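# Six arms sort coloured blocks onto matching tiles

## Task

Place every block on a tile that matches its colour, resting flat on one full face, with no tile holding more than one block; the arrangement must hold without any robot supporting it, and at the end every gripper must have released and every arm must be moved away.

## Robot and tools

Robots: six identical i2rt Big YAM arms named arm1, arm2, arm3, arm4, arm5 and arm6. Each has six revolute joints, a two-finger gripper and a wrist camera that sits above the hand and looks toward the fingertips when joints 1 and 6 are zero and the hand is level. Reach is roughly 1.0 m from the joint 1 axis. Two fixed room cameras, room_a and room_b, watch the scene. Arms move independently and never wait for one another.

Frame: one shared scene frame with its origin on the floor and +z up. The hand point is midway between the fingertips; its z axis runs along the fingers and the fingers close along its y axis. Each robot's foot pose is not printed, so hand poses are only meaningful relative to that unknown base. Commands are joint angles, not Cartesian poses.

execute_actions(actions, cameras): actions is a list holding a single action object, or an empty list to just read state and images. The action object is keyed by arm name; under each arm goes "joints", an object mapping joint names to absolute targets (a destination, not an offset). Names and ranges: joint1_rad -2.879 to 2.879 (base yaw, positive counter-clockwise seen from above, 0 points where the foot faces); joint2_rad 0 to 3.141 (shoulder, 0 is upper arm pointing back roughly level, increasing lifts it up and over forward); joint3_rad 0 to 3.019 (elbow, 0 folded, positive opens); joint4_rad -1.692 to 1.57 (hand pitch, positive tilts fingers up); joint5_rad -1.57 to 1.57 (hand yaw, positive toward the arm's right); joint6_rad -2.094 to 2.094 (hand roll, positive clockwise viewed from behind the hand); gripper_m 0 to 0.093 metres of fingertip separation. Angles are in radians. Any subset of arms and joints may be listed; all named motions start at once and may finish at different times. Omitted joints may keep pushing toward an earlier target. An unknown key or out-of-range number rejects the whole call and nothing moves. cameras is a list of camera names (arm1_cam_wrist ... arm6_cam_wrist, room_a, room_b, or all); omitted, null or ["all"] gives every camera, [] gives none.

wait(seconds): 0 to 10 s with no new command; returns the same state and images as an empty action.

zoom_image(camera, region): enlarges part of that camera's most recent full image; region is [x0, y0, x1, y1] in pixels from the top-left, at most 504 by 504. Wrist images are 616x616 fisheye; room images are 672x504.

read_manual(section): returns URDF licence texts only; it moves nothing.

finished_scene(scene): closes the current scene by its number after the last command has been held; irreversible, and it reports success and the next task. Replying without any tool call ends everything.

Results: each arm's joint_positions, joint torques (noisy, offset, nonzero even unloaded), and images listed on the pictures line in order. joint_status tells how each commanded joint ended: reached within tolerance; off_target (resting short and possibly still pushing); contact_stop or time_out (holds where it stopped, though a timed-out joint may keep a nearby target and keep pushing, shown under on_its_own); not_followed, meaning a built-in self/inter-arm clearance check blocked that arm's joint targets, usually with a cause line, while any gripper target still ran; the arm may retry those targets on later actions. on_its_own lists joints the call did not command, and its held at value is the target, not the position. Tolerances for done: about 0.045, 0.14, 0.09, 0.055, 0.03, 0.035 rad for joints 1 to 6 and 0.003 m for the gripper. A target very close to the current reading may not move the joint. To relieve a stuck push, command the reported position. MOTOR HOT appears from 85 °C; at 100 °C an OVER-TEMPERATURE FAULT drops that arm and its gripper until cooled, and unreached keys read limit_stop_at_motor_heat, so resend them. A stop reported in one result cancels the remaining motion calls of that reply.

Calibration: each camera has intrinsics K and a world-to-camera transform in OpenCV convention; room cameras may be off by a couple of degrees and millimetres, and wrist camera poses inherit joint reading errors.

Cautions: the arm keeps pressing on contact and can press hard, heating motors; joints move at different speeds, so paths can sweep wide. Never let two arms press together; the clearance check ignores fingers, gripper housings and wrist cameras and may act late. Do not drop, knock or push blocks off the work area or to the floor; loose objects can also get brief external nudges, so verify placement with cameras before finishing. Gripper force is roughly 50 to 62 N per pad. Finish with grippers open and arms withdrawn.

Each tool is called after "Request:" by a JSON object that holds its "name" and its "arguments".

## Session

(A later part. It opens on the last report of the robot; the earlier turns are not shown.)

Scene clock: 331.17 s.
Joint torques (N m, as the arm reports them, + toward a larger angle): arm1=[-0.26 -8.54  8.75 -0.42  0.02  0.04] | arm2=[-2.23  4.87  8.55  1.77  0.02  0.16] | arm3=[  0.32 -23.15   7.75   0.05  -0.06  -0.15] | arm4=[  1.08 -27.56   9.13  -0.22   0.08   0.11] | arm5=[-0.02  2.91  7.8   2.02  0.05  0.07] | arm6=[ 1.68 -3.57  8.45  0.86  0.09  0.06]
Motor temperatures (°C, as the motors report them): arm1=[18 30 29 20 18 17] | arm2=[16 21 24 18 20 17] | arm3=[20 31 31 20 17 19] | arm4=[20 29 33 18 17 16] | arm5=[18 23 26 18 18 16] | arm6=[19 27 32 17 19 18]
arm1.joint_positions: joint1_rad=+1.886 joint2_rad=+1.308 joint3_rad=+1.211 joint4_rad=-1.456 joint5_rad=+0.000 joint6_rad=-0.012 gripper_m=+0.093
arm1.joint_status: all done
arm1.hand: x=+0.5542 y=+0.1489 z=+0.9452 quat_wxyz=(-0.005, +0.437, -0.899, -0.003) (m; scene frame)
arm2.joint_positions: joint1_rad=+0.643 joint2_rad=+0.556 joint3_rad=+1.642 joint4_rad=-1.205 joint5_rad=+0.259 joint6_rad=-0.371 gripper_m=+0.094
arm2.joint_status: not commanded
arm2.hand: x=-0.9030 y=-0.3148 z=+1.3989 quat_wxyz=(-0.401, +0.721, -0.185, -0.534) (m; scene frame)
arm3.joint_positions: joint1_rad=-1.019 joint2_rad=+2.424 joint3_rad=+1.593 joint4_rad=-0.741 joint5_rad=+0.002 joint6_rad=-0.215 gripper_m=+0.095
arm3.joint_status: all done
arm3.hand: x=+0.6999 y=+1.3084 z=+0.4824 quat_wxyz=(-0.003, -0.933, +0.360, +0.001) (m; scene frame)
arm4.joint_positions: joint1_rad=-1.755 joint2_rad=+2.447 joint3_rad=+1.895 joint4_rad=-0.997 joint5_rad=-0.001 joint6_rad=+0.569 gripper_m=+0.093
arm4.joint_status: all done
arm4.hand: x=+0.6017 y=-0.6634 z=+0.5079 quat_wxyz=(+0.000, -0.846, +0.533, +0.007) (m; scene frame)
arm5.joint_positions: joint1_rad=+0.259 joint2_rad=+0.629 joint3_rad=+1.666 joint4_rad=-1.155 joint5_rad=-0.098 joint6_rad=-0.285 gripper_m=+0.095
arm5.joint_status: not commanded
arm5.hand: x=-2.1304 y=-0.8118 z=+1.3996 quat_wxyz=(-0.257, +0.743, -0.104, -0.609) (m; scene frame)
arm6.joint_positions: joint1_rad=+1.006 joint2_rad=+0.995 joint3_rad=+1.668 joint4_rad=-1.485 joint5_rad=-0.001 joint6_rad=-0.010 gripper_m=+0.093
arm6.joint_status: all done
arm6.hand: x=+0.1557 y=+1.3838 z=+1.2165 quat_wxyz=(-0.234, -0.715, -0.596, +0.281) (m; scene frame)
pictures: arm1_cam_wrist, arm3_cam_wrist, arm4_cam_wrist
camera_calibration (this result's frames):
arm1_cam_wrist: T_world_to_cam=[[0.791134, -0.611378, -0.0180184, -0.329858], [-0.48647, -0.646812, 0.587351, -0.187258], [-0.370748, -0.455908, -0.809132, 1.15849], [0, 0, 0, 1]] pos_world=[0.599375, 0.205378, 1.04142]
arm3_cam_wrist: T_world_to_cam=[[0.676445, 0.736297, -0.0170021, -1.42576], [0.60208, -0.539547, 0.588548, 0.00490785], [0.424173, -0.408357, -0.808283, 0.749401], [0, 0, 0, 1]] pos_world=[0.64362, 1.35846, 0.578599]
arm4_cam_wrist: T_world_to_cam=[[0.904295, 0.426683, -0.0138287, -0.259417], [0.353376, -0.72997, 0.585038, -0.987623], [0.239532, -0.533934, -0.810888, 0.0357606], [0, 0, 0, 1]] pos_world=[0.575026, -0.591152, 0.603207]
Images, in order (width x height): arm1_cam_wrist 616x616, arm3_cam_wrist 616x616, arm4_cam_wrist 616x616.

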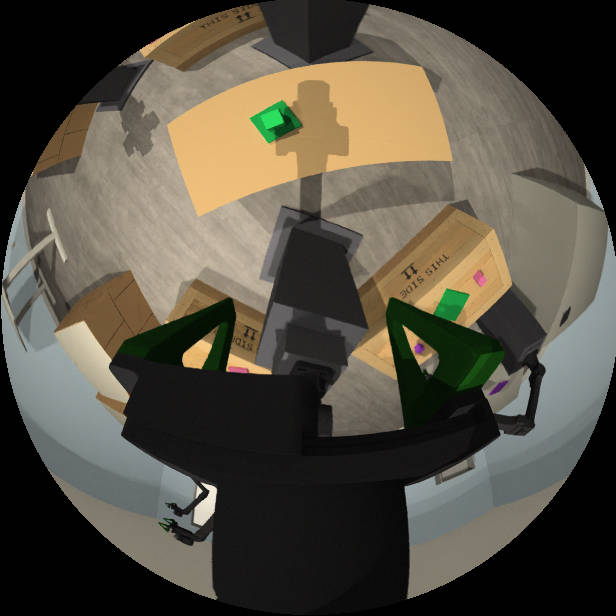

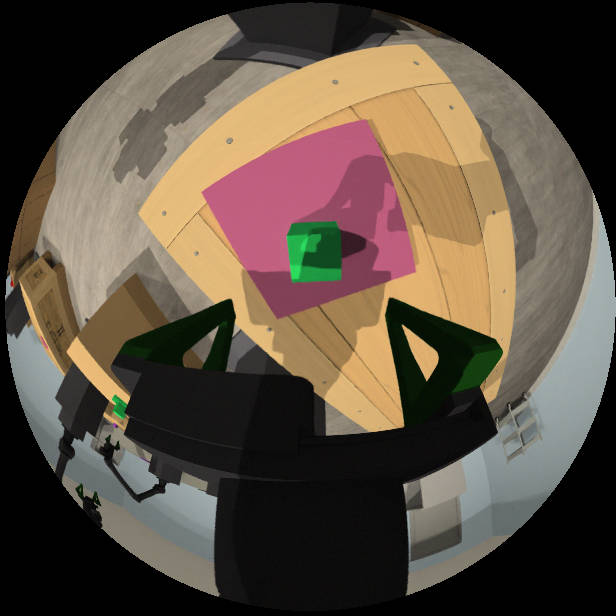

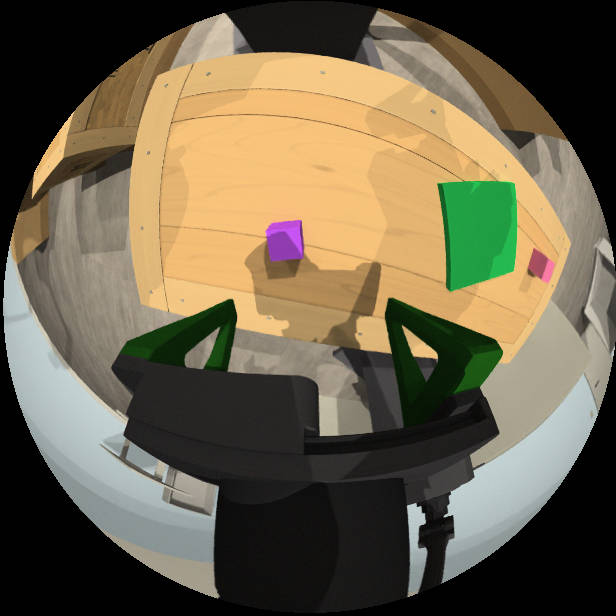

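Request:
{"name": "execute_actions", "arguments": {"actions": [{"arm1":{"joints":{"joint1_rad":2.07,"joint2_rad":2.455,"joint3_rad":1.64,"joint4_rad":-0.72,"joint6_rad":-0.3}},"arm4":{"joints":{"joint1_rad":-1.725,"joint2_rad":2.70,"joint3_rad":2.078,"joint4_rad":-0.92,"joint6_rad":0.49}},"arm3":{"joints":{"joint2_rad":2.6,"joint3_rad":1.73,"joint4_rad":-0.66}}}], "cameras": ["arm1_cam_wrist","arm4_cam_wrist","arm3_cam_wrist"]}}

Scene clock: 356.97 s.
Joint torques (N m, as the arm reports them, + toward a larger angle): arm1=[ -0.67 -20.1    6.82   0.81  -0.01  -0.25] | arm2=[-1.99  4.51  8.48  1.69  0.02  0.17] | arm3=[  0.74 -23.42   6.57   0.51  -0.06  -0.12] | arm4=[  0.75 -28.5    8.37   0.51   0.    -0.1 ] | arm5=[-0.03  2.89  7.8   2.02  0.05  0.07] | arm6=[ 1.66 -3.66  8.5   0.87  0.08  0.06]
Motor temperatures (°C, as the motors report them): arm1=[18 29 30 20 18 17] | arm2=[16 21 24 18 20 17] | arm3=[20 37 31 19 17 19] | arm4=[20 30 35 18 17 16] | arm5=[18 23 26 18 18 16] | arm6=[19 25 32 17 19 18]
arm1.joint_positions: joint1_rad=+2.077 joint2_rad=+2.475 joint3_rad=+1.630 joint4_rad=-0.736 joint5_rad=+0.000 joint6_rad=-0.286 gripper_m=+0.093
arm1.joint_status: all done
arm1.hand: x=+0.6044 y=+0.3970 z=+0.4922 quat_wxyz=(+0.008, +0.632, -0.775, +0.002) (m; scene frame)
arm2.joint_positions: joint1_rad=+0.643 joint2_rad=+0.556 joint3_rad=+1.642 joint4_rad=-1.205 joint5_rad=+0.259 joint6_rad=-0.371 gripper_m=+0.094
arm2.joint_status: not commanded
arm2.hand: x=-0.9030 y=-0.3148 z=+1.3989 quat_wxyz=(-0.401, +0.721, -0.185, -0.534) (m; scene frame)
arm3.joint_positions: joint1_rad=-1.019 joint2_rad=+2.606 joint3_rad=+1.715 joint4_rad=-0.663 joint5_rad=+0.002 joint6_rad=-0.215 gripper_m=+0.095
arm3.joint_status: all done
arm3.hand: x=+0.6892 y=+1.3225 z=+0.4049 quat_wxyz=(+0.003, -0.933, +0.360, +0.009) (m; scene frame)
arm4.joint_positions: joint1_rad=-1.725 joint2_rad=+2.695 joint3_rad=+2.062 joint4_rad=-0.926 joint5_rad=+0.001 joint6_rad=+0.501 gripper_m=+0.093
arm4.joint_status: all done
arm4.hand: x=+0.5773 y=-0.6732 z=+0.3943 quat_wxyz=(+0.000, -0.871, +0.491, +0.002) (m; scene frame)
arm5.joint_positions: joint1_rad=+0.259 joint2_rad=+0.629 joint3_rad=+1.666 joint4_rad=-1.155 joint5_rad=-0.098 joint6_rad=-0.285 gripper_m=+0.095
arm5.joint_status: not commanded
arm5.hand: x=-2.1304 y=-0.8118 z=+1.3996 quat_wxyz=(-0.257, +0.743, -0.104, -0.609) (m; scene frame)
arm6.joint_positions: joint1_rad=+1.006 joint2_rad=+0.995 joint3_rad=+1.668 joint4_rad=-1.485 joint5_rad=-0.001 joint6_rad=-0.010 gripper_m=+0.093
arm6.joint_status: not commanded
arm6.hand: x=+0.1557 y=+1.3838 z=+1.2165 quat_wxyz=(-0.234, -0.715, -0.596, +0.281) (m; scene frame)
pictures: arm1_cam_wrist, arm3_cam_wrist, arm4_cam_wrist
camera_calibration (this result's frames):
arm1_cam_wrist: T_world_to_cam=[[0.980856, -0.193261, -0.0238998, -0.503848], [-0.139097, -0.781217, 0.608566, 0.0966009], [-0.136283, -0.593591, -0.793144, 0.828753], [0, 0, 0, 1]] pos_world=[0.620585, 0.470033, 0.586491]
arm3_cam_wrist: T_world_to_cam=[[0.676376, 0.736439, -0.0131376, -1.43191], [0.608317, -0.548469, 0.5737, 0.0779988], [0.41529, -0.396029, -0.81896, 0.691233], [0, 0, 0, 1]] pos_world=[0.633999, 1.37104, 0.502532]
arm4_cam_wrist: T_world_to_cam=[[0.858297, 0.513104, -0.00706965, -0.152683], [0.417443, -0.690135, 0.591148, -0.932322], [0.298441, -0.510332, -0.806532, -0.0755633], [0, 0, 0, 1]] pos_world=[0.542789, -0.603648, 0.489116]
Images, in order (width x height): arm1_cam_wrist 616x616, arm3_cam_wrist 616x616, arm4_cam_wrist 616x616.

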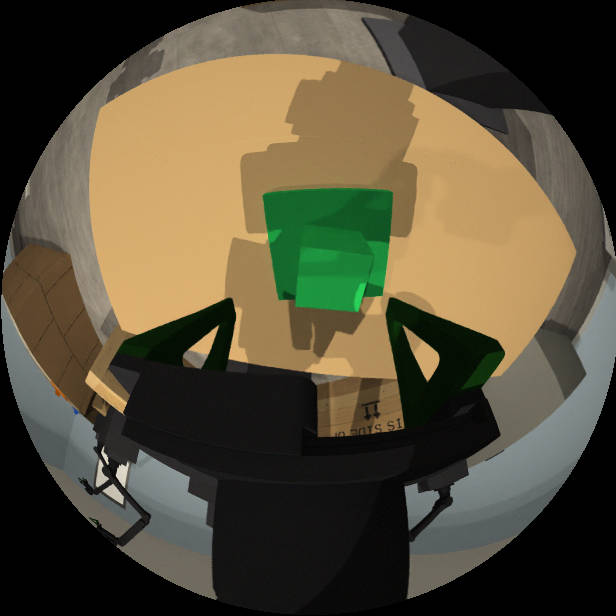

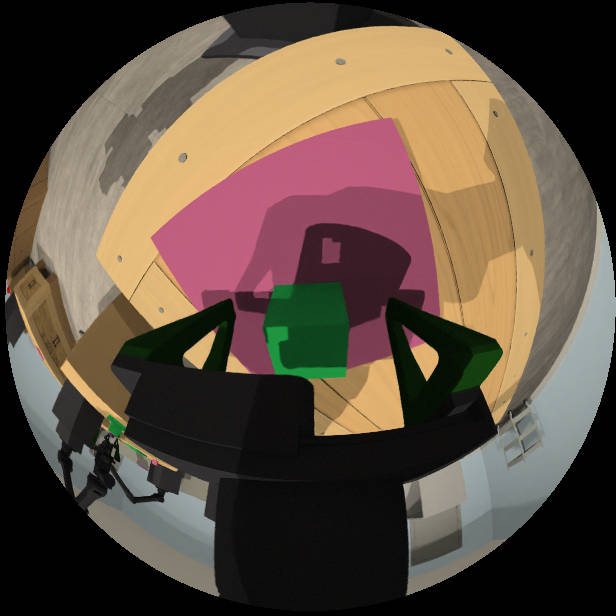

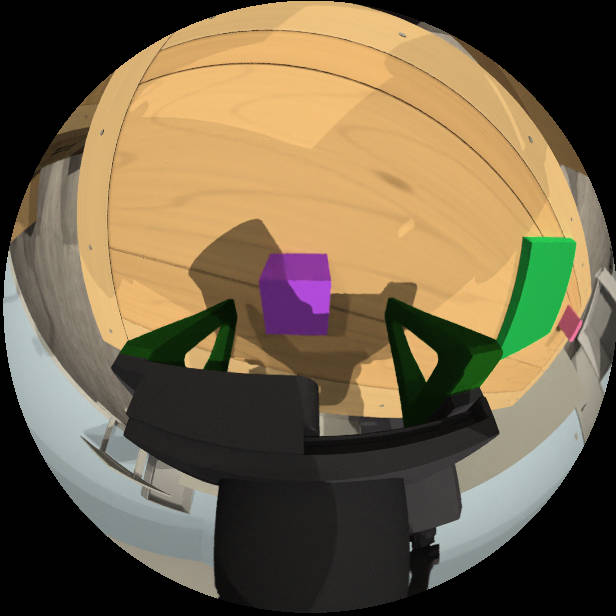

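Request:
{"name": "execute_actions", "arguments": {"actions": [{"arm1":{"joints":{"joint1_rad":2.04,"joint2_rad":2.615,"joint3_rad":1.705,"joint4_rad":-0.63,"joint6_rad":-0.18}},"arm4":{"joints":{"joint2_rad":2.73,"joint3_rad":2.105}},"arm3":{"joints":{"joint2_rad":2.585,"joint3_rad":1.68}}}], "cameras": ["arm1_cam_wrist","arm4_cam_wrist","arm3_cam_wrist"]}}

Scene clock: 379.50 s.
Joint torques (N m, as the arm reports them, + toward a larger angle): arm1=[ -0.08 -19.31   7.19   0.62  -0.01   0.06] | arm2=[-2.12  4.82  8.48  1.81  0.    0.15] | arm3=[  0.73 -24.16   4.81   0.43  -0.1   -0.13] | arm4=[  0.32 -26.41  10.09   0.43  -0.01  -0.1 ] | arm5=[-0.06  2.86  7.81  2.02  0.05  0.07] | arm6=[ 1.67 -3.56  8.47  0.85  0.09  0.07]
Motor temperatures (°C, as the motors report them): arm1=[18 33 29 20 18 17] | arm2=[16 21 24 18 20 17] | arm3=[20 39 30 19 17 19] | arm4=[20 31 35 18 17 16] | arm5=[18 23 26 18 18 16] | arm6=[19 24 33 17 19 18]
arm1.joint_positions: joint1_rad=+2.047 joint2_rad=+2.611 joint3_rad=+1.685 joint4_rad=-0.641 joint5_rad=+0.000 joint6_rad=-0.194 gripper_m=+0.093
arm1.joint_status: all done
arm1.hand: x=+0.6204 y=+0.3886 z=+0.4249 quat_wxyz=(+0.001, +0.584, -0.812, +0.000) (m; scene frame)
arm2.joint_positions: joint1_rad=+0.643 joint2_rad=+0.556 joint3_rad=+1.642 joint4_rad=-1.205 joint5_rad=+0.259 joint6_rad=-0.371 gripper_m=+0.094
arm2.joint_status: not commanded
arm2.hand: x=-0.9030 y=-0.3148 z=+1.3989 quat_wxyz=(-0.401, +0.721, -0.185, -0.534) (m; scene frame)
arm3.joint_positions: joint1_rad=-1.019 joint2_rad=+2.600 joint3_rad=+1.688 joint4_rad=-0.663 joint5_rad=+0.003 joint6_rad=-0.216 gripper_m=+0.095
arm3.joint_status: all done
arm3.hand: x=+0.6967 y=+1.3122 z=+0.4019 quat_wxyz=(-0.003, -0.933, +0.360, -0.001) (m; scene frame)
arm4.joint_positions: joint1_rad=-1.725 joint2_rad=+2.706 joint3_rad=+2.070 joint4_rad=-0.926 joint5_rad=+0.001 joint6_rad=+0.501 gripper_m=+0.093
arm4.joint_status: all done
arm4.hand: x=+0.5775 y=-0.6733 z=+0.3894 quat_wxyz=(+0.000, -0.871, +0.491, +0.001) (m; scene frame)
arm5.joint_positions: joint1_rad=+0.259 joint2_rad=+0.629 joint3_rad=+1.666 joint4_rad=-1.155 joint5_rad=-0.098 joint6_rad=-0.285 gripper_m=+0.095
arm5.joint_status: not commanded
arm5.hand: x=-2.1304 y=-0.8118 z=+1.3996 quat_wxyz=(-0.257, +0.743, -0.104, -0.609) (m; scene frame)
arm6.joint_positions: joint1_rad=+1.006 joint2_rad=+0.995 joint3_rad=+1.668 joint4_rad=-1.485 joint5_rad=-0.001 joint6_rad=-0.010 gripper_m=+0.093
arm6.joint_status: not commanded
arm6.hand: x=+0.1557 y=+1.3838 z=+1.2165 quat_wxyz=(-0.234, -0.715, -0.596, +0.281) (m; scene frame)
pictures: arm1_cam_wrist, arm3_cam_wrist, arm4_cam_wrist
camera_calibration (this result's frames):
arm1_cam_wrist: T_world_to_cam=[[0.95055, -0.30996, -0.019477, -0.460547], [-0.237342, -0.76544, 0.598139, 0.192513], [-0.200307, -0.563938, -0.801156, 0.804247], [0, 0, 0, 1]] pos_world=[0.644561, 0.458152, 0.520208]
arm3_cam_wrist: T_world_to_cam=[[0.675906, 0.736794, -0.0168892, -1.42806], [0.601094, -0.537871, 0.591084, 0.0536802], [0.426423, -0.409669, -0.806433, 0.686732], [0, 0, 0, 1]] pos_world=[0.64013, 1.36239, 0.497955]
arm4_cam_wrist: T_world_to_cam=[[0.858312, 0.513096, -0.00577521, -0.153326], [0.416076, -0.689341, 0.593035, -0.928949], [0.300303, -0.511412, -0.805156, -0.0819809], [0, 0, 0, 1]] pos_world=[0.542734, -0.603617, 0.484006]
Images, in order (width x height): arm1_cam_wrist 616x616, arm3_cam_wrist 616x616, arm4_cam_wrist 616x616.

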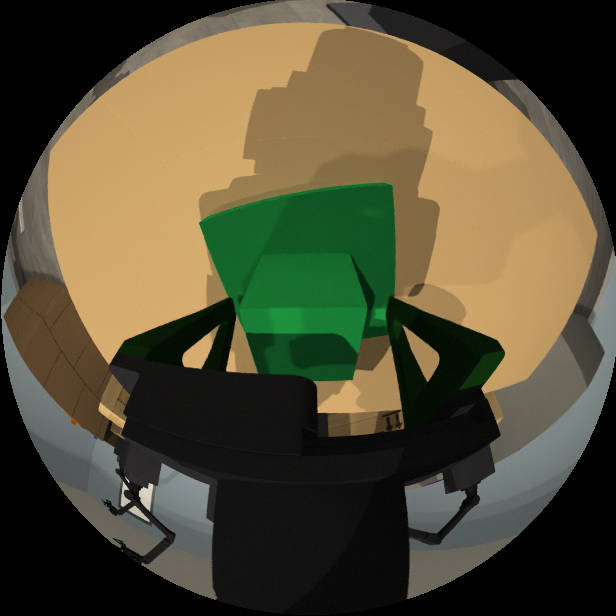

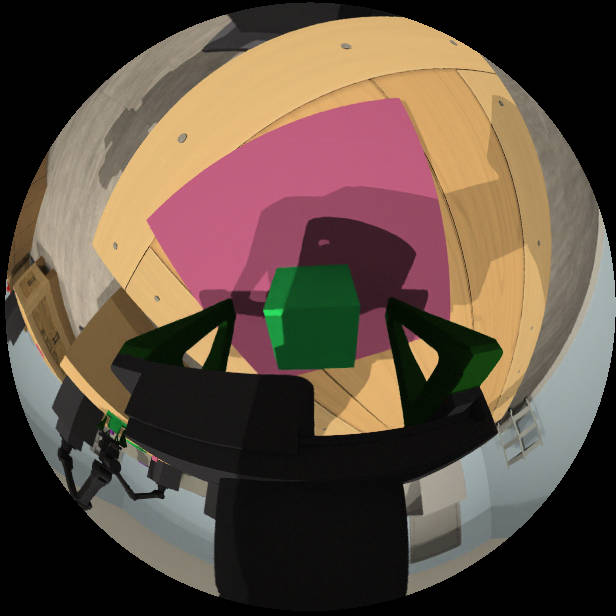

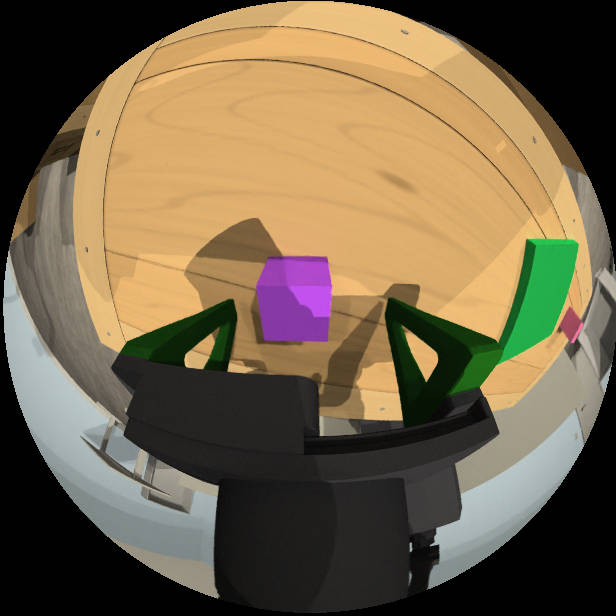

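Request:
{"name": "execute_actions", "arguments": {"actions": [{"arm1":{"joints":{"gripper_m":0.025}},"arm4":{"joints":{"joint2_rad":2.71,"joint4_rad":-0.875,"gripper_m":0.015}},"arm3":{"joints":{"joint2_rad":2.6,"gripper_m":0.018}}}], "cameras": ["arm1_cam_wrist","arm4_cam_wrist","arm3_cam_wrist"]}}

Scene clock: 386.90 s.
Joint torques (N m, as the arm reports them, + toward a larger angle): arm1=[ -0.82 -19.01   7.29   0.61  -0.01   0.06] | arm2=[-2.17  4.67  8.57  1.75  0.    0.15] | arm3=[  0.66 -22.74   4.79   0.43  -0.06  -0.12] | arm4=[  0.36 -28.51   9.99   0.91   0.05  -0.1 ] | arm5=[-0.02  2.89  7.8   2.02  0.05  0.07] | arm6=[ 1.69 -3.61  8.48  0.85  0.09  0.07]
Motor temperatures (°C, as the motors report them): arm1=[18 33 29 20 18 17] | arm2=[16 21 24 18 20 17] | arm3=[20 40 29 19 17 19] | arm4=[20 31 35 18 17 16] | arm5=[18 23 26 18 18 16] | arm6=[19 24 33 17 19 18]
arm1.joint_positions: joint1_rad=+2.047 joint2_rad=+2.611 joint3_rad=+1.685 joint4_rad=-0.641 joint5_rad=+0.000 joint6_rad=-0.194 gripper_m=+0.047
arm1.joint_status: gripper_m off_target (ended at +0.047, target +0.025)
arm1.hand: x=+0.6204 y=+0.3886 z=+0.4249 quat_wxyz=(+0.001, +0.584, -0.812, +0.000) (m; scene frame)
arm2.joint_positions: joint1_rad=+0.643 joint2_rad=+0.556 joint3_rad=+1.642 joint4_rad=-1.205 joint5_rad=+0.259 joint6_rad=-0.371 gripper_m=+0.094
arm2.joint_status: not commanded
arm2.hand: x=-0.9030 y=-0.3148 z=+1.3989 quat_wxyz=(-0.401, +0.721, -0.185, -0.534) (m; scene frame)
arm3.joint_positions: joint1_rad=-1.019 joint2_rad=+2.600 joint3_rad=+1.688 joint4_rad=-0.663 joint5_rad=+0.002 joint6_rad=-0.216 gripper_m=+0.037
arm3.joint_status: gripper_m off_target (ended at +0.037, target +0.018); the others done
arm3.hand: x=+0.6966 y=+1.3122 z=+0.4019 quat_wxyz=(-0.003, -0.933, +0.360, -0.001) (m; scene frame)
arm4.joint_positions: joint1_rad=-1.725 joint2_rad=+2.706 joint3_rad=+2.071 joint4_rad=-0.892 joint5_rad=+0.001 joint6_rad=+0.500 gripper_m=+0.032
arm4.joint_status: gripper_m off_target (ended at +0.032, target +0.015); the others done
arm4.hand: x=+0.5701 y=-0.6691 z=+0.3897 quat_wxyz=(+0.000, -0.871, +0.491, +0.018) (m; scene frame)
arm5.joint_positions: joint1_rad=+0.259 joint2_rad=+0.629 joint3_rad=+1.666 joint4_rad=-1.155 joint5_rad=-0.098 joint6_rad=-0.285 gripper_m=+0.095
arm5.joint_status: not commanded
arm5.hand: x=-2.1304 y=-0.8118 z=+1.3996 quat_wxyz=(-0.257, +0.743, -0.104, -0.609) (m; scene frame)
arm6.joint_positions: joint1_rad=+1.006 joint2_rad=+0.995 joint3_rad=+1.668 joint4_rad=-1.485 joint5_rad=-0.001 joint6_rad=-0.010 gripper_m=+0.093
arm6.joint_status: not commanded
arm6.hand: x=+0.1557 y=+1.3838 z=+1.2165 quat_wxyz=(-0.234, -0.715, -0.596, +0.281) (m; scene frame)
pictures: arm1_cam_wrist, arm3_cam_wrist, arm4_cam_wrist
camera_calibration (this result's frames):
arm1_cam_wrist: T_world_to_cam=[[0.950313, -0.310685, -0.0194756, -0.460119], [-0.237927, -0.765258, 0.59814, 0.192804], [-0.200737, -0.563787, -0.801155, 0.804454], [0, 0, 0, 1]] pos_world=[0.644614, 0.458133, 0.520207]
arm3_cam_wrist: T_world_to_cam=[[0.675902, 0.736789, -0.0172623, -1.42784], [0.601277, -0.537741, 0.591017, 0.0534212], [0.426172, -0.409849, -0.806474, 0.687166], [0, 0, 0, 1]] pos_world=[0.640106, 1.36238, 0.497962]
arm4_cam_wrist: T_world_to_cam=[[0.857503, 0.513985, -0.0225364, -0.141592], [0.433771, -0.698735, 0.568869, -0.930139], [0.276643, -0.497582, -0.822119, -0.0480751], [0, 0, 0, 1]] pos_world=[0.538182, -0.601066, 0.486413]
Images, in order (width x height): arm1_cam_wrist 616x616, arm3_cam_wrist 616x616, arm4_cam_wrist 616x616.

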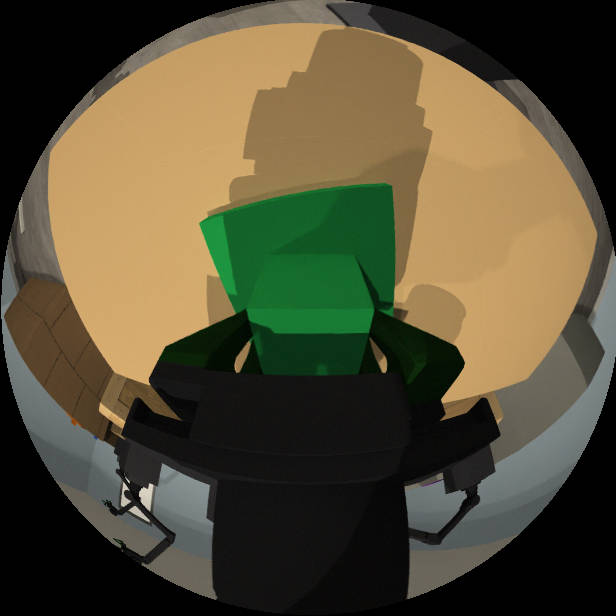

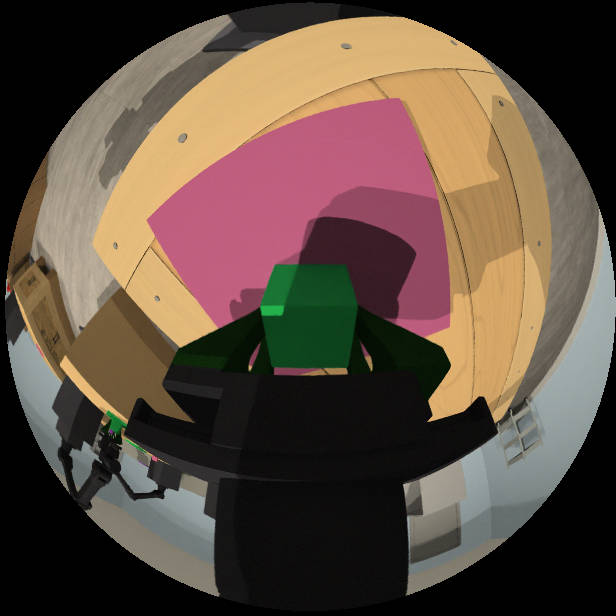

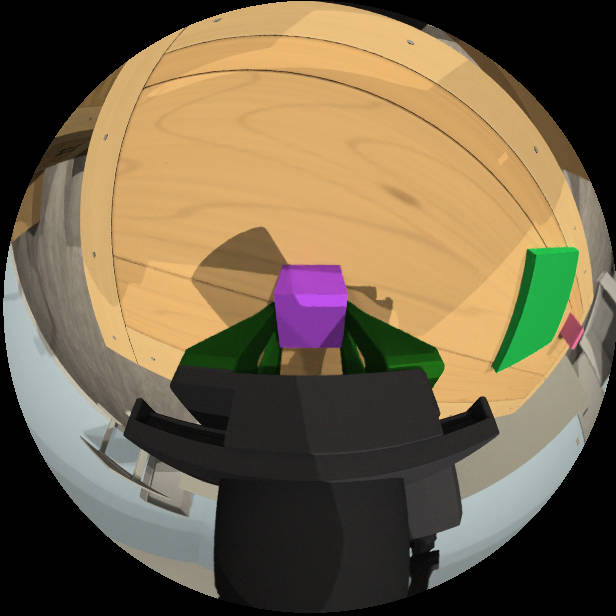

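Request:
{"name": "execute_actions", "arguments": {"actions": [{"arm1":{"joints":{"joint1_rad":0.26,"joint2_rad":2.42,"joint3_rad":1.64,"joint4_rad":-0.79,"joint6_rad":0.39}},"arm4":{"joints":{"joint1_rad":0.3,"joint2_rad":2.0,"joint3_rad":1.7,"joint4_rad":-1.24}},"arm3":{"joints":{"joint1_rad":0.685,"joint2_rad":2.40,"joint3_rad":1.64,"joint4_rad":-0.81,"joint6_rad":-0.68}}}], "cameras": ["arm1_cam_wrist","arm4_cam_wrist","arm3_cam_wrist"]}}

Scene clock: 406.93 s.
Joint torques (N m, as the arm reports them, + toward a larger angle): arm1=[  0.6  -18.81   6.06  -0.49  -0.02   0.05] | arm2=[-2.23  4.9   8.55  1.79  0.01  0.16] | arm3=[ -0.15 -21.31   6.01   0.01   0.09  -0.12] | arm4=[ -0.24 -24.13   8.95  -0.19   0.09  -0.09] | arm5=[-0.05  2.91  7.79  2.03  0.06  0.07] | arm6=[ 1.58 -3.54  8.49  0.84  0.09  0.06]
Motor temperatures (°C, as the motors report them): arm1=[18 33 29 20 18 17] | arm2=[16 21 24 18 20 17] | arm3=[20 40 28 19 17 19] | arm4=[20 32 36 18 17 16] | arm5=[18 23 26 18 18 16] | arm6=[19 23 33 17 19 18]
arm1.joint_positions: joint1_rad=+0.248 joint2_rad=+2.414 joint3_rad=+1.648 joint4_rad=-0.774 joint5_rad=+0.002 joint6_rad=+0.377 gripper_m=+0.047
arm1.joint_status: all done
arm1.hand: x=+0.7809 y=-0.5739 z=+0.5372 quat_wxyz=(-0.014, -0.532, -0.846, +0.008) (m; scene frame)
arm2.joint_positions: joint1_rad=+0.643 joint2_rad=+0.556 joint3_rad=+1.642 joint4_rad=-1.205 joint5_rad=+0.259 joint6_rad=-0.371 gripper_m=+0.094
arm2.joint_status: not commanded
arm2.hand: x=-0.9030 y=-0.3148 z=+1.3989 quat_wxyz=(-0.401, +0.721, -0.185, -0.534) (m; scene frame)
arm3.joint_positions: joint1_rad=+0.695 joint2_rad=+2.380 joint3_rad=+1.646 joint4_rad=-0.800 joint5_rad=-0.002 joint6_rad=-0.665 gripper_m=+0.037
arm3.joint_status: all done
arm3.hand: x=+0.5941 y=+0.3730 z=+0.5281 quat_wxyz=(-0.002, -0.755, -0.655, +0.022) (m; scene frame)
arm4.joint_positions: joint1_rad=+0.305 joint2_rad=+2.006 joint3_rad=+1.695 joint4_rad=-1.226 joint5_rad=-0.001 joint6_rad=+0.499 gripper_m=+0.032
arm4.joint_status: all done
arm4.hand: x=+1.1419 y=-1.6394 z=+0.7235 quat_wxyz=(-0.018, -0.876, -0.481, +0.007) (m; scene frame)
arm5.joint_positions: joint1_rad=+0.259 joint2_rad=+0.629 joint3_rad=+1.666 joint4_rad=-1.155 joint5_rad=-0.098 joint6_rad=-0.285 gripper_m=+0.095
arm5.joint_status: not commanded
arm5.hand: x=-2.1304 y=-0.8118 z=+1.3996 quat_wxyz=(-0.257, +0.743, -0.104, -0.609) (m; scene frame)
arm6.joint_positions: joint1_rad=+1.006 joint2_rad=+0.995 joint3_rad=+1.668 joint4_rad=-1.485 joint5_rad=-0.001 joint6_rad=-0.010 gripper_m=+0.093
arm6.joint_status: not commanded
arm6.hand: x=+0.1557 y=+1.3838 z=+1.2165 quat_wxyz=(-0.234, -0.715, -0.596, +0.281) (m; scene frame)
pictures: arm1_cam_wrist, arm3_cam_wrist, arm4_cam_wrist
camera_calibration (this result's frames):
arm1_cam_wrist: T_world_to_cam=[[-0.897585, -0.440451, -0.0185244, 0.45859], [-0.371086, 0.732208, 0.57111, 0.405225], [-0.237982, 0.519494, -0.820664, 1.04522], [0, 0, 0, 1]] pos_world=[0.810741, -0.637708, 0.634841]
arm3_cam_wrist: T_world_to_cam=[[-0.988894, 0.148009, 0.0134677, 0.528065], [0.130183, 0.818938, 0.558922, -0.673759], [0.0716961, 0.554468, -0.829111, 0.31058], [0, 0, 0, 1]] pos_world=[0.587645, 0.301401, 0.626972]
arm4_cam_wrist: T_world_to_cam=[[-0.841166, 0.539908, -0.0306481, 1.86243], [0.428703, 0.700311, 0.57077, 0.252001], [0.329626, 0.466973, -0.820538, 1.10509], [0, 0, 0, 1]] pos_world=[1.09431, -1.69807, 0.820017]
Images, in order (width x height): arm1_cam_wrist 616x616, arm3_cam_wrist 616x616, arm4_cam_wrist 616x616.

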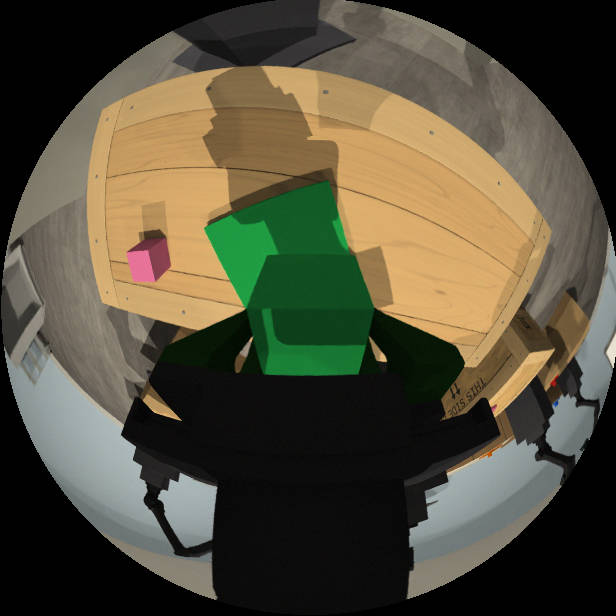

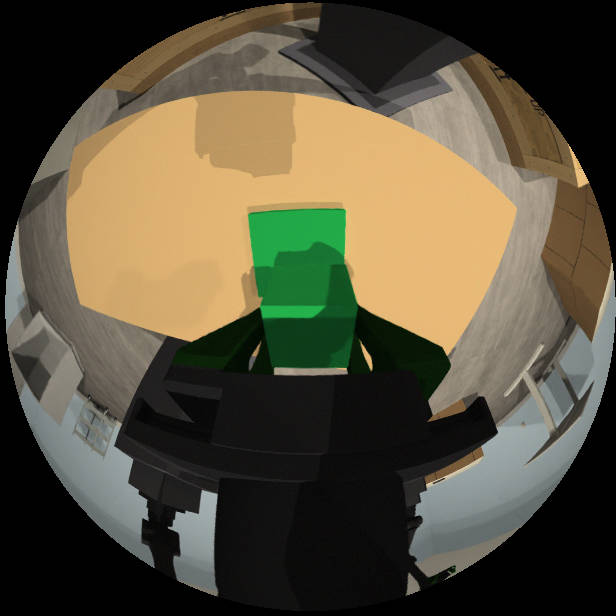

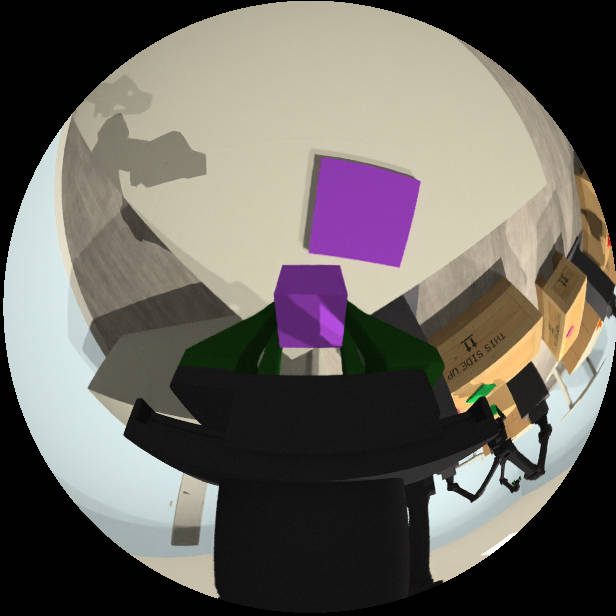

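Request:
{"name": "execute_actions", "arguments": {"actions": [{"arm1":{"joints":{"joint1_rad":0.325,"joint2_rad":2.615,"joint3_rad":1.71,"joint4_rad":-0.635,"joint6_rad":0.13}},"arm4":{"joints":{"joint1_rad":0.18,"joint2_rad":2.205,"joint3_rad":1.478,"joint4_rad":-0.80,"joint6_rad":0.58}},"arm3":{"joints":{"joint2_rad":2.59,"joint3_rad":1.72,"joint4_rad":-0.665}}}], "cameras": ["arm1_cam_wrist","arm4_cam_wrist","arm3_cam_wrist"]}}

Scene clock: 434.07 s.
Joint torques (N m, as the arm reports them, + toward a larger angle): arm1=[ -0.9  -19.74   7.39   0.64   0.07  -0.29] | arm2=[-2.21  4.54  8.53  1.72  0.02  0.16] | arm3=[ -0.53 -24.4    6.98   0.67   0.05  -0.13] | arm4=[  0.61 -24.53   7.57   0.78   0.07   0.1 ] | arm5=[-0.03  2.9   7.8   2.01  0.05  0.07] | arm6=[ 1.74 -3.65  8.5   0.87  0.09  0.08]
Motor temperatures (°C, as the motors report them): arm1=[18 34 28 20 18 17] | arm2=[16 21 24 18 20 17] | arm3=[20 40 29 19 17 19] | arm4=[20 31 36 18 17 16] | arm5=[18 22 27 18 18 16] | arm6=[19 23 33 17 19 18]
arm1.joint_positions: joint1_rad=+0.332 joint2_rad=+2.619 joint3_rad=+1.689 joint4_rad=-0.646 joint5_rad=-0.001 joint6_rad=+0.145 gripper_m=+0.047
arm1.joint_status: all done
arm1.hand: x=+0.7977 y=-0.5205 z=+0.4244 quat_wxyz=(+0.004, -0.393, -0.920, +0.002) (m; scene frame)
arm2.joint_positions: joint1_rad=+0.643 joint2_rad=+0.556 joint3_rad=+1.642 joint4_rad=-1.205 joint5_rad=+0.259 joint6_rad=-0.371 gripper_m=+0.094
arm2.joint_status: not commanded
arm2.hand: x=-0.9030 y=-0.3148 z=+1.3989 quat_wxyz=(-0.401, +0.721, -0.185, -0.534) (m; scene frame)
arm3.joint_positions: joint1_rad=+0.695 joint2_rad=+2.602 joint3_rad=+1.699 joint4_rad=-0.674 joint5_rad=-0.002 joint6_rad=-0.666 gripper_m=+0.037
arm3.joint_status: all done
arm3.hand: x=+0.6070 y=+0.3855 z=+0.4077 quat_wxyz=(-0.001, -0.755, -0.655, +0.000) (m; scene frame)
arm4.joint_positions: joint1_rad=+0.176 joint2_rad=+2.213 joint3_rad=+1.465 joint4_rad=-0.815 joint5_rad=-0.001 joint6_rad=+0.569 gripper_m=+0.032
arm4.joint_status: all done
arm4.hand: x=+1.0708 y=-1.6004 z=+0.5277 quat_wxyz=(-0.007, -0.920, -0.392, +0.000) (m; scene frame)
arm5.joint_positions: joint1_rad=+0.259 joint2_rad=+0.629 joint3_rad=+1.666 joint4_rad=-1.155 joint5_rad=-0.098 joint6_rad=-0.285 gripper_m=+0.095
arm5.joint_status: not commanded
arm5.hand: x=-2.1304 y=-0.8118 z=+1.3996 quat_wxyz=(-0.257, +0.743, -0.104, -0.609) (m; scene frame)
arm6.joint_positions: joint1_rad=+1.006 joint2_rad=+0.995 joint3_rad=+1.668 joint4_rad=-1.485 joint5_rad=-0.001 joint6_rad=-0.010 gripper_m=+0.093
arm6.joint_status: not commanded
arm6.hand: x=+0.1557 y=+1.3838 z=+1.2165 quat_wxyz=(-0.234, -0.715, -0.596, +0.281) (m; scene frame)
pictures: arm1_cam_wrist, arm3_cam_wrist, arm4_cam_wrist
camera_calibration (this result's frames):
arm1_cam_wrist: T_world_to_cam=[[-0.716968, -0.697044, -0.00930845, 0.213559], [-0.560872, 0.568871, 0.601505, 0.490193], [-0.41398, 0.436481, -0.798815, 1.01675], [0, 0, 0, 1]] pos_world=[0.848966, -0.573791, 0.519332]
arm3_cam_wrist: T_world_to_cam=[[-0.988963, 0.147641, -0.012385, 0.551307], [0.112365, 0.801894, 0.586806, -0.612325], [0.0965682, 0.578938, -0.809633, 0.170381], [0, 0, 0, 1]] pos_world=[0.597573, 0.310984, 0.50409]
arm4_cam_wrist: T_world_to_cam=[[-0.718475, 0.695312, -0.0182994, 1.88641], [0.553402, 0.58738, 0.590534, 0.0422276], [0.421354, 0.414157, -0.806805, 0.759685], [0, 0, 0, 1]] pos_world=[1.01187, -1.65107, 0.622501]
Images, in order (width x height): arm1_cam_wrist 616x616, arm3_cam_wrist 616x616, arm4_cam_wrist 616x616.

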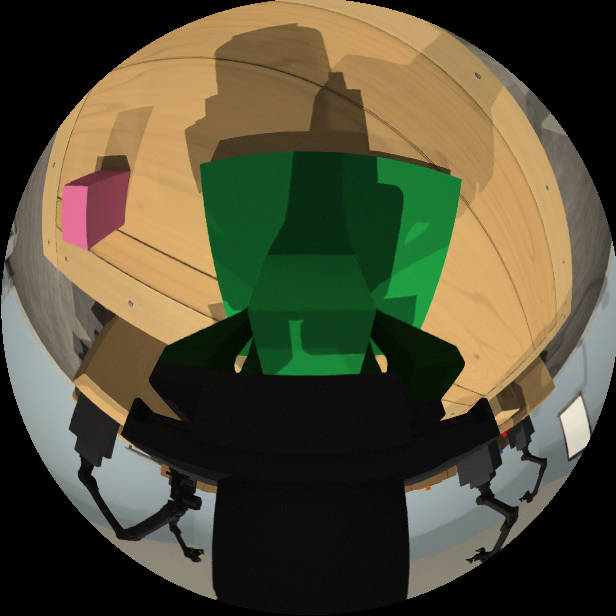

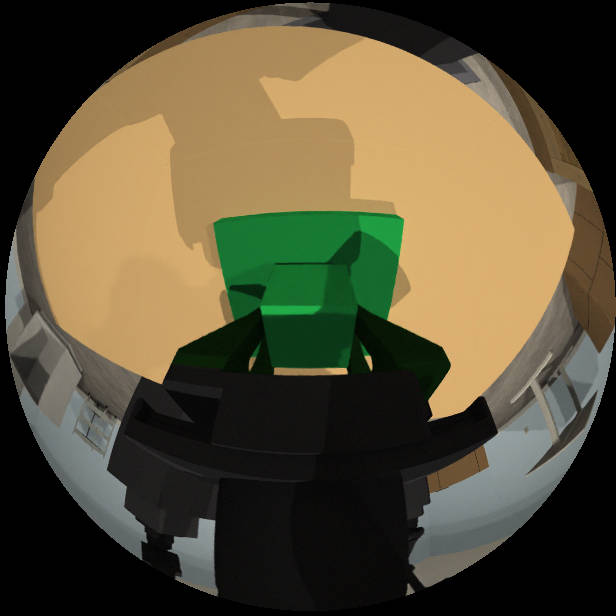

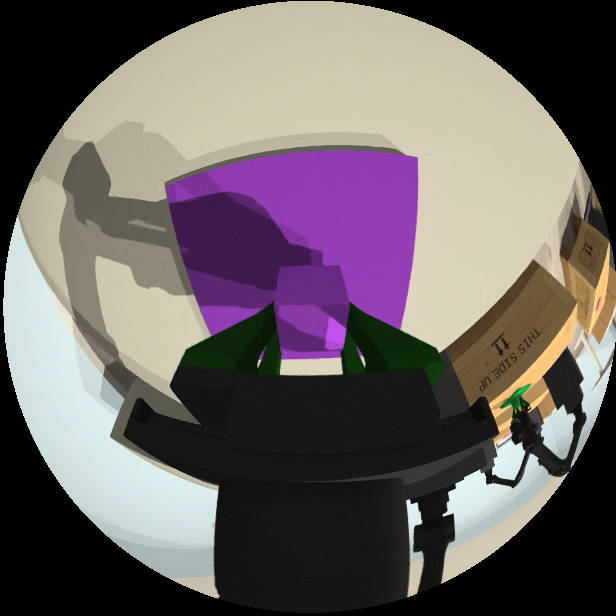

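Request:
{"name": "execute_actions", "arguments": {"actions": [{"arm1":{"joints":{"joint2_rad":2.65}},"arm4":{"joints":{"joint2_rad":2.25}},"arm3":{"joints":{"joint2_rad":2.63}}}], "cameras": ["arm4_cam_wrist"]}}

Scene clock: 441.20 s.
Joint torques (N m, as the arm reports them, + toward a larger angle): arm1=[ -0.86 -17.     7.37   0.63   0.07  -0.25] | arm2=[-2.2   4.77  8.59  1.72  0.01  0.15] | arm3=[ -0.42 -21.42   6.87   0.72   0.07  -0.11] | arm4=[  0.87 -21.74   7.56   0.7    0.08   0.1 ] | arm5=[-0.05  2.88  7.8   2.02  0.05  0.07] | arm6=[ 1.66 -3.5   8.49  0.85  0.08  0.07]
Motor temperatures (°C, as the motors report them): arm1=[18 34 28 20 18 17] | arm2=[16 21 24 18 20 17] | arm3=[20 41 29 19 17 19] | arm4=[20 31 35 18 17 16] | arm5=[18 22 27 18 18 16] | arm6=[19 23 33 17 19 18]
arm1.joint_positions: joint1_rad=+0.332 joint2_rad=+2.619 joint3_rad=+1.689 joint4_rad=-0.646 joint5_rad=-0.001 joint6_rad=+0.144 gripper_m=+0.047
arm1.joint_status: all done
arm1.hand: x=+0.7977 y=-0.5205 z=+0.4244 quat_wxyz=(+0.004, -0.393, -0.920, +0.002) (m; scene frame)
arm2.joint_positions: joint1_rad=+0.643 joint2_rad=+0.556 joint3_rad=+1.642 joint4_rad=-1.205 joint5_rad=+0.259 joint6_rad=-0.371 gripper_m=+0.094
arm2.joint_status: not commanded
arm2.hand: x=-0.9030 y=-0.3148 z=+1.3989 quat_wxyz=(-0.401, +0.721, -0.185, -0.534) (m; scene frame)
arm3.joint_positions: joint1_rad=+0.695 joint2_rad=+2.611 joint3_rad=+1.699 joint4_rad=-0.674 joint5_rad=-0.002 joint6_rad=-0.666 gripper_m=+0.037
arm3.joint_status: all done
arm3.hand: x=+0.6095 y=+0.3879 z=+0.4027 quat_wxyz=(-0.001, -0.755, -0.655, -0.004) (m; scene frame)
arm4.joint_positions: joint1_rad=+0.176 joint2_rad=+2.229 joint3_rad=+1.465 joint4_rad=-0.812 joint5_rad=-0.001 joint6_rad=+0.569 gripper_m=+0.032
arm4.joint_status: all done
arm4.hand: x=+1.0715 y=-1.5971 z=+0.5187 quat_wxyz=(-0.001, -0.920, -0.392, -0.004) (m; scene frame)
arm5.joint_positions: joint1_rad=+0.259 joint2_rad=+0.629 joint3_rad=+1.666 joint4_rad=-1.155 joint5_rad=-0.098 joint6_rad=-0.285 gripper_m=+0.095
arm5.joint_status: not commanded
arm5.hand: x=-2.1304 y=-0.8118 z=+1.3996 quat_wxyz=(-0.257, +0.743, -0.104, -0.609) (m; scene frame)
arm6.joint_positions: joint1_rad=+1.006 joint2_rad=+0.995 joint3_rad=+1.668 joint4_rad=-1.485 joint5_rad=-0.001 joint6_rad=-0.010 gripper_m=+0.093
arm6.joint_status: not commanded
arm6.hand: x=+0.1557 y=+1.3838 z=+1.2165 quat_wxyz=(-0.234, -0.715, -0.596, +0.281) (m; scene frame)
pictures: arm4_cam_wrist
camera_calibration (this result's frames):
arm4_cam_wrist: T_world_to_cam=[[-0.718244, 0.695712, -0.0105247, 1.88077], [0.552203, 0.579159, 0.599705, 0.0286351], [0.423317, 0.424923, -0.800152, 0.762408], [0, 0, 0, 1]] pos_world=[1.0123, -1.64902, 0.612664]
Images, in order (width x height): arm4_cam_wrist 616x616.

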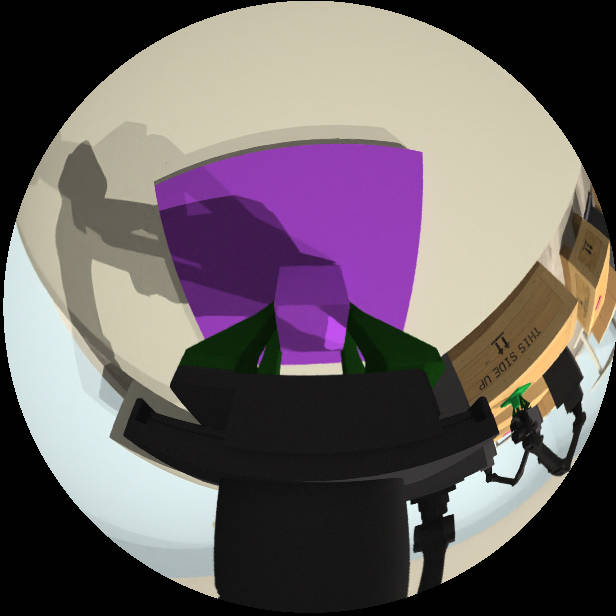

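Request:
{"name": "execute_actions", "arguments": {"actions": [{"arm1":{"joints":{"joint2_rad":2.68}},"arm4":{"joints":{"joint2_rad":2.285,"joint4_rad":-0.77}},"arm3":{"joints":{"joint2_rad":2.655}}}], "cameras": ["arm4_cam_wrist"]}}

Scene clock: 448.13 s.
Joint torques (N m, as the arm reports them, + toward a larger angle): arm1=[ -0.89 -14.69   7.37   0.65   0.08  -0.25] | arm2=[-2.32  5.02  8.56  1.75  0.01  0.18] | arm3=[ -0.09 -19.57   6.9    0.67   0.1   -0.14] | arm4=[  0.9  -18.94   7.47   1.5    0.08   0.09] | arm5=[-0.04  2.86  7.8   2.02  0.05  0.07] | arm6=[ 1.57 -3.56  8.5   0.88  0.09  0.07]
Motor temperatures (°C, as the motors report them): arm1=[18 34 28 20 18 17] | arm2=[16 21 24 18 20 17] | arm3=[20 41 30 19 17 19] | arm4=[20 31 35 18 17 16] | arm5=[18 22 27 18 18 16] | arm6=[19 23 33 17 19 18]
arm1.joint_positions: joint1_rad=+0.332 joint2_rad=+2.621 joint3_rad=+1.689 joint4_rad=-0.646 joint5_rad=-0.001 joint6_rad=+0.144 gripper_m=+0.047
arm1.joint_status: all done
arm1.hand: x=+0.7972 y=-0.5201 z=+0.4235 quat_wxyz=(+0.005, -0.393, -0.920, +0.002) (m; scene frame)
arm2.joint_positions: joint1_rad=+0.643 joint2_rad=+0.556 joint3_rad=+1.642 joint4_rad=-1.205 joint5_rad=+0.259 joint6_rad=-0.371 gripper_m=+0.094
arm2.joint_status: not commanded
arm2.hand: x=-0.9030 y=-0.3148 z=+1.3989 quat_wxyz=(-0.401, +0.721, -0.185, -0.534) (m; scene frame)
arm3.joint_positions: joint1_rad=+0.695 joint2_rad=+2.613 joint3_rad=+1.699 joint4_rad=-0.673 joint5_rad=-0.002 joint6_rad=-0.666 gripper_m=+0.037
arm3.joint_status: all done
arm3.hand: x=+0.6101 y=+0.3885 z=+0.4013 quat_wxyz=(-0.001, -0.755, -0.655, -0.005) (m; scene frame)
arm4.joint_positions: joint1_rad=+0.176 joint2_rad=+2.230 joint3_rad=+1.465 joint4_rad=-0.806 joint5_rad=-0.001 joint6_rad=+0.571 gripper_m=+0.032
arm4.joint_status: all done
arm4.hand: x=+1.0712 y=-1.5985 z=+0.5183 quat_wxyz=(-0.004, -0.920, -0.391, -0.002) (m; scene frame)
arm5.joint_positions: joint1_rad=+0.259 joint2_rad=+0.629 joint3_rad=+1.666 joint4_rad=-1.155 joint5_rad=-0.098 joint6_rad=-0.285 gripper_m=+0.095
arm5.joint_status: not commanded
arm5.hand: x=-2.1304 y=-0.8118 z=+1.3996 quat_wxyz=(-0.257, +0.743, -0.104, -0.609) (m; scene frame)
arm6.joint_positions: joint1_rad=+1.006 joint2_rad=+0.995 joint3_rad=+1.668 joint4_rad=-1.485 joint5_rad=-0.001 joint6_rad=-0.010 gripper_m=+0.093
arm6.joint_status: not commanded
arm6.hand: x=+0.1557 y=+1.3838 z=+1.2165 quat_wxyz=(-0.234, -0.715, -0.596, +0.281) (m; scene frame)
pictures: arm4_cam_wrist
camera_calibration (this result's frames):
arm4_cam_wrist: T_world_to_cam=[[-0.7169, 0.697042, -0.013629, 1.88382], [0.553996, 0.581429, 0.595843, 0.0335474], [0.423252, 0.41961, -0.802985, 0.75581], [0, 0, 0, 1]] pos_world=[1.01203, -1.64975, 0.61259]
Images, in order (width x height): arm4_cam_wrist 616x616.

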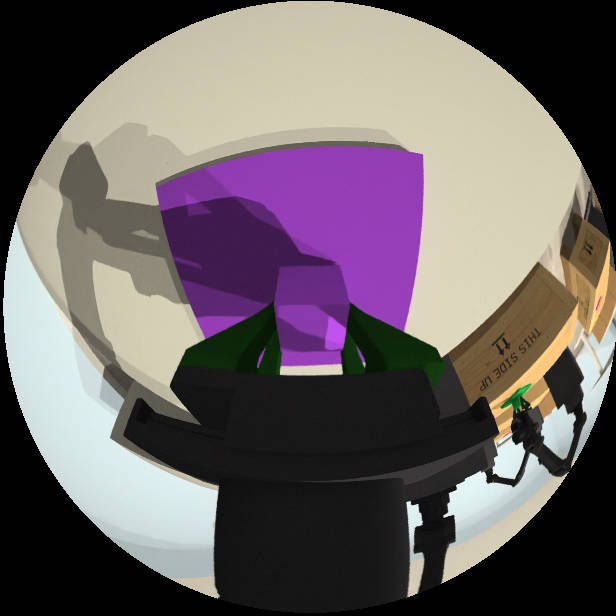

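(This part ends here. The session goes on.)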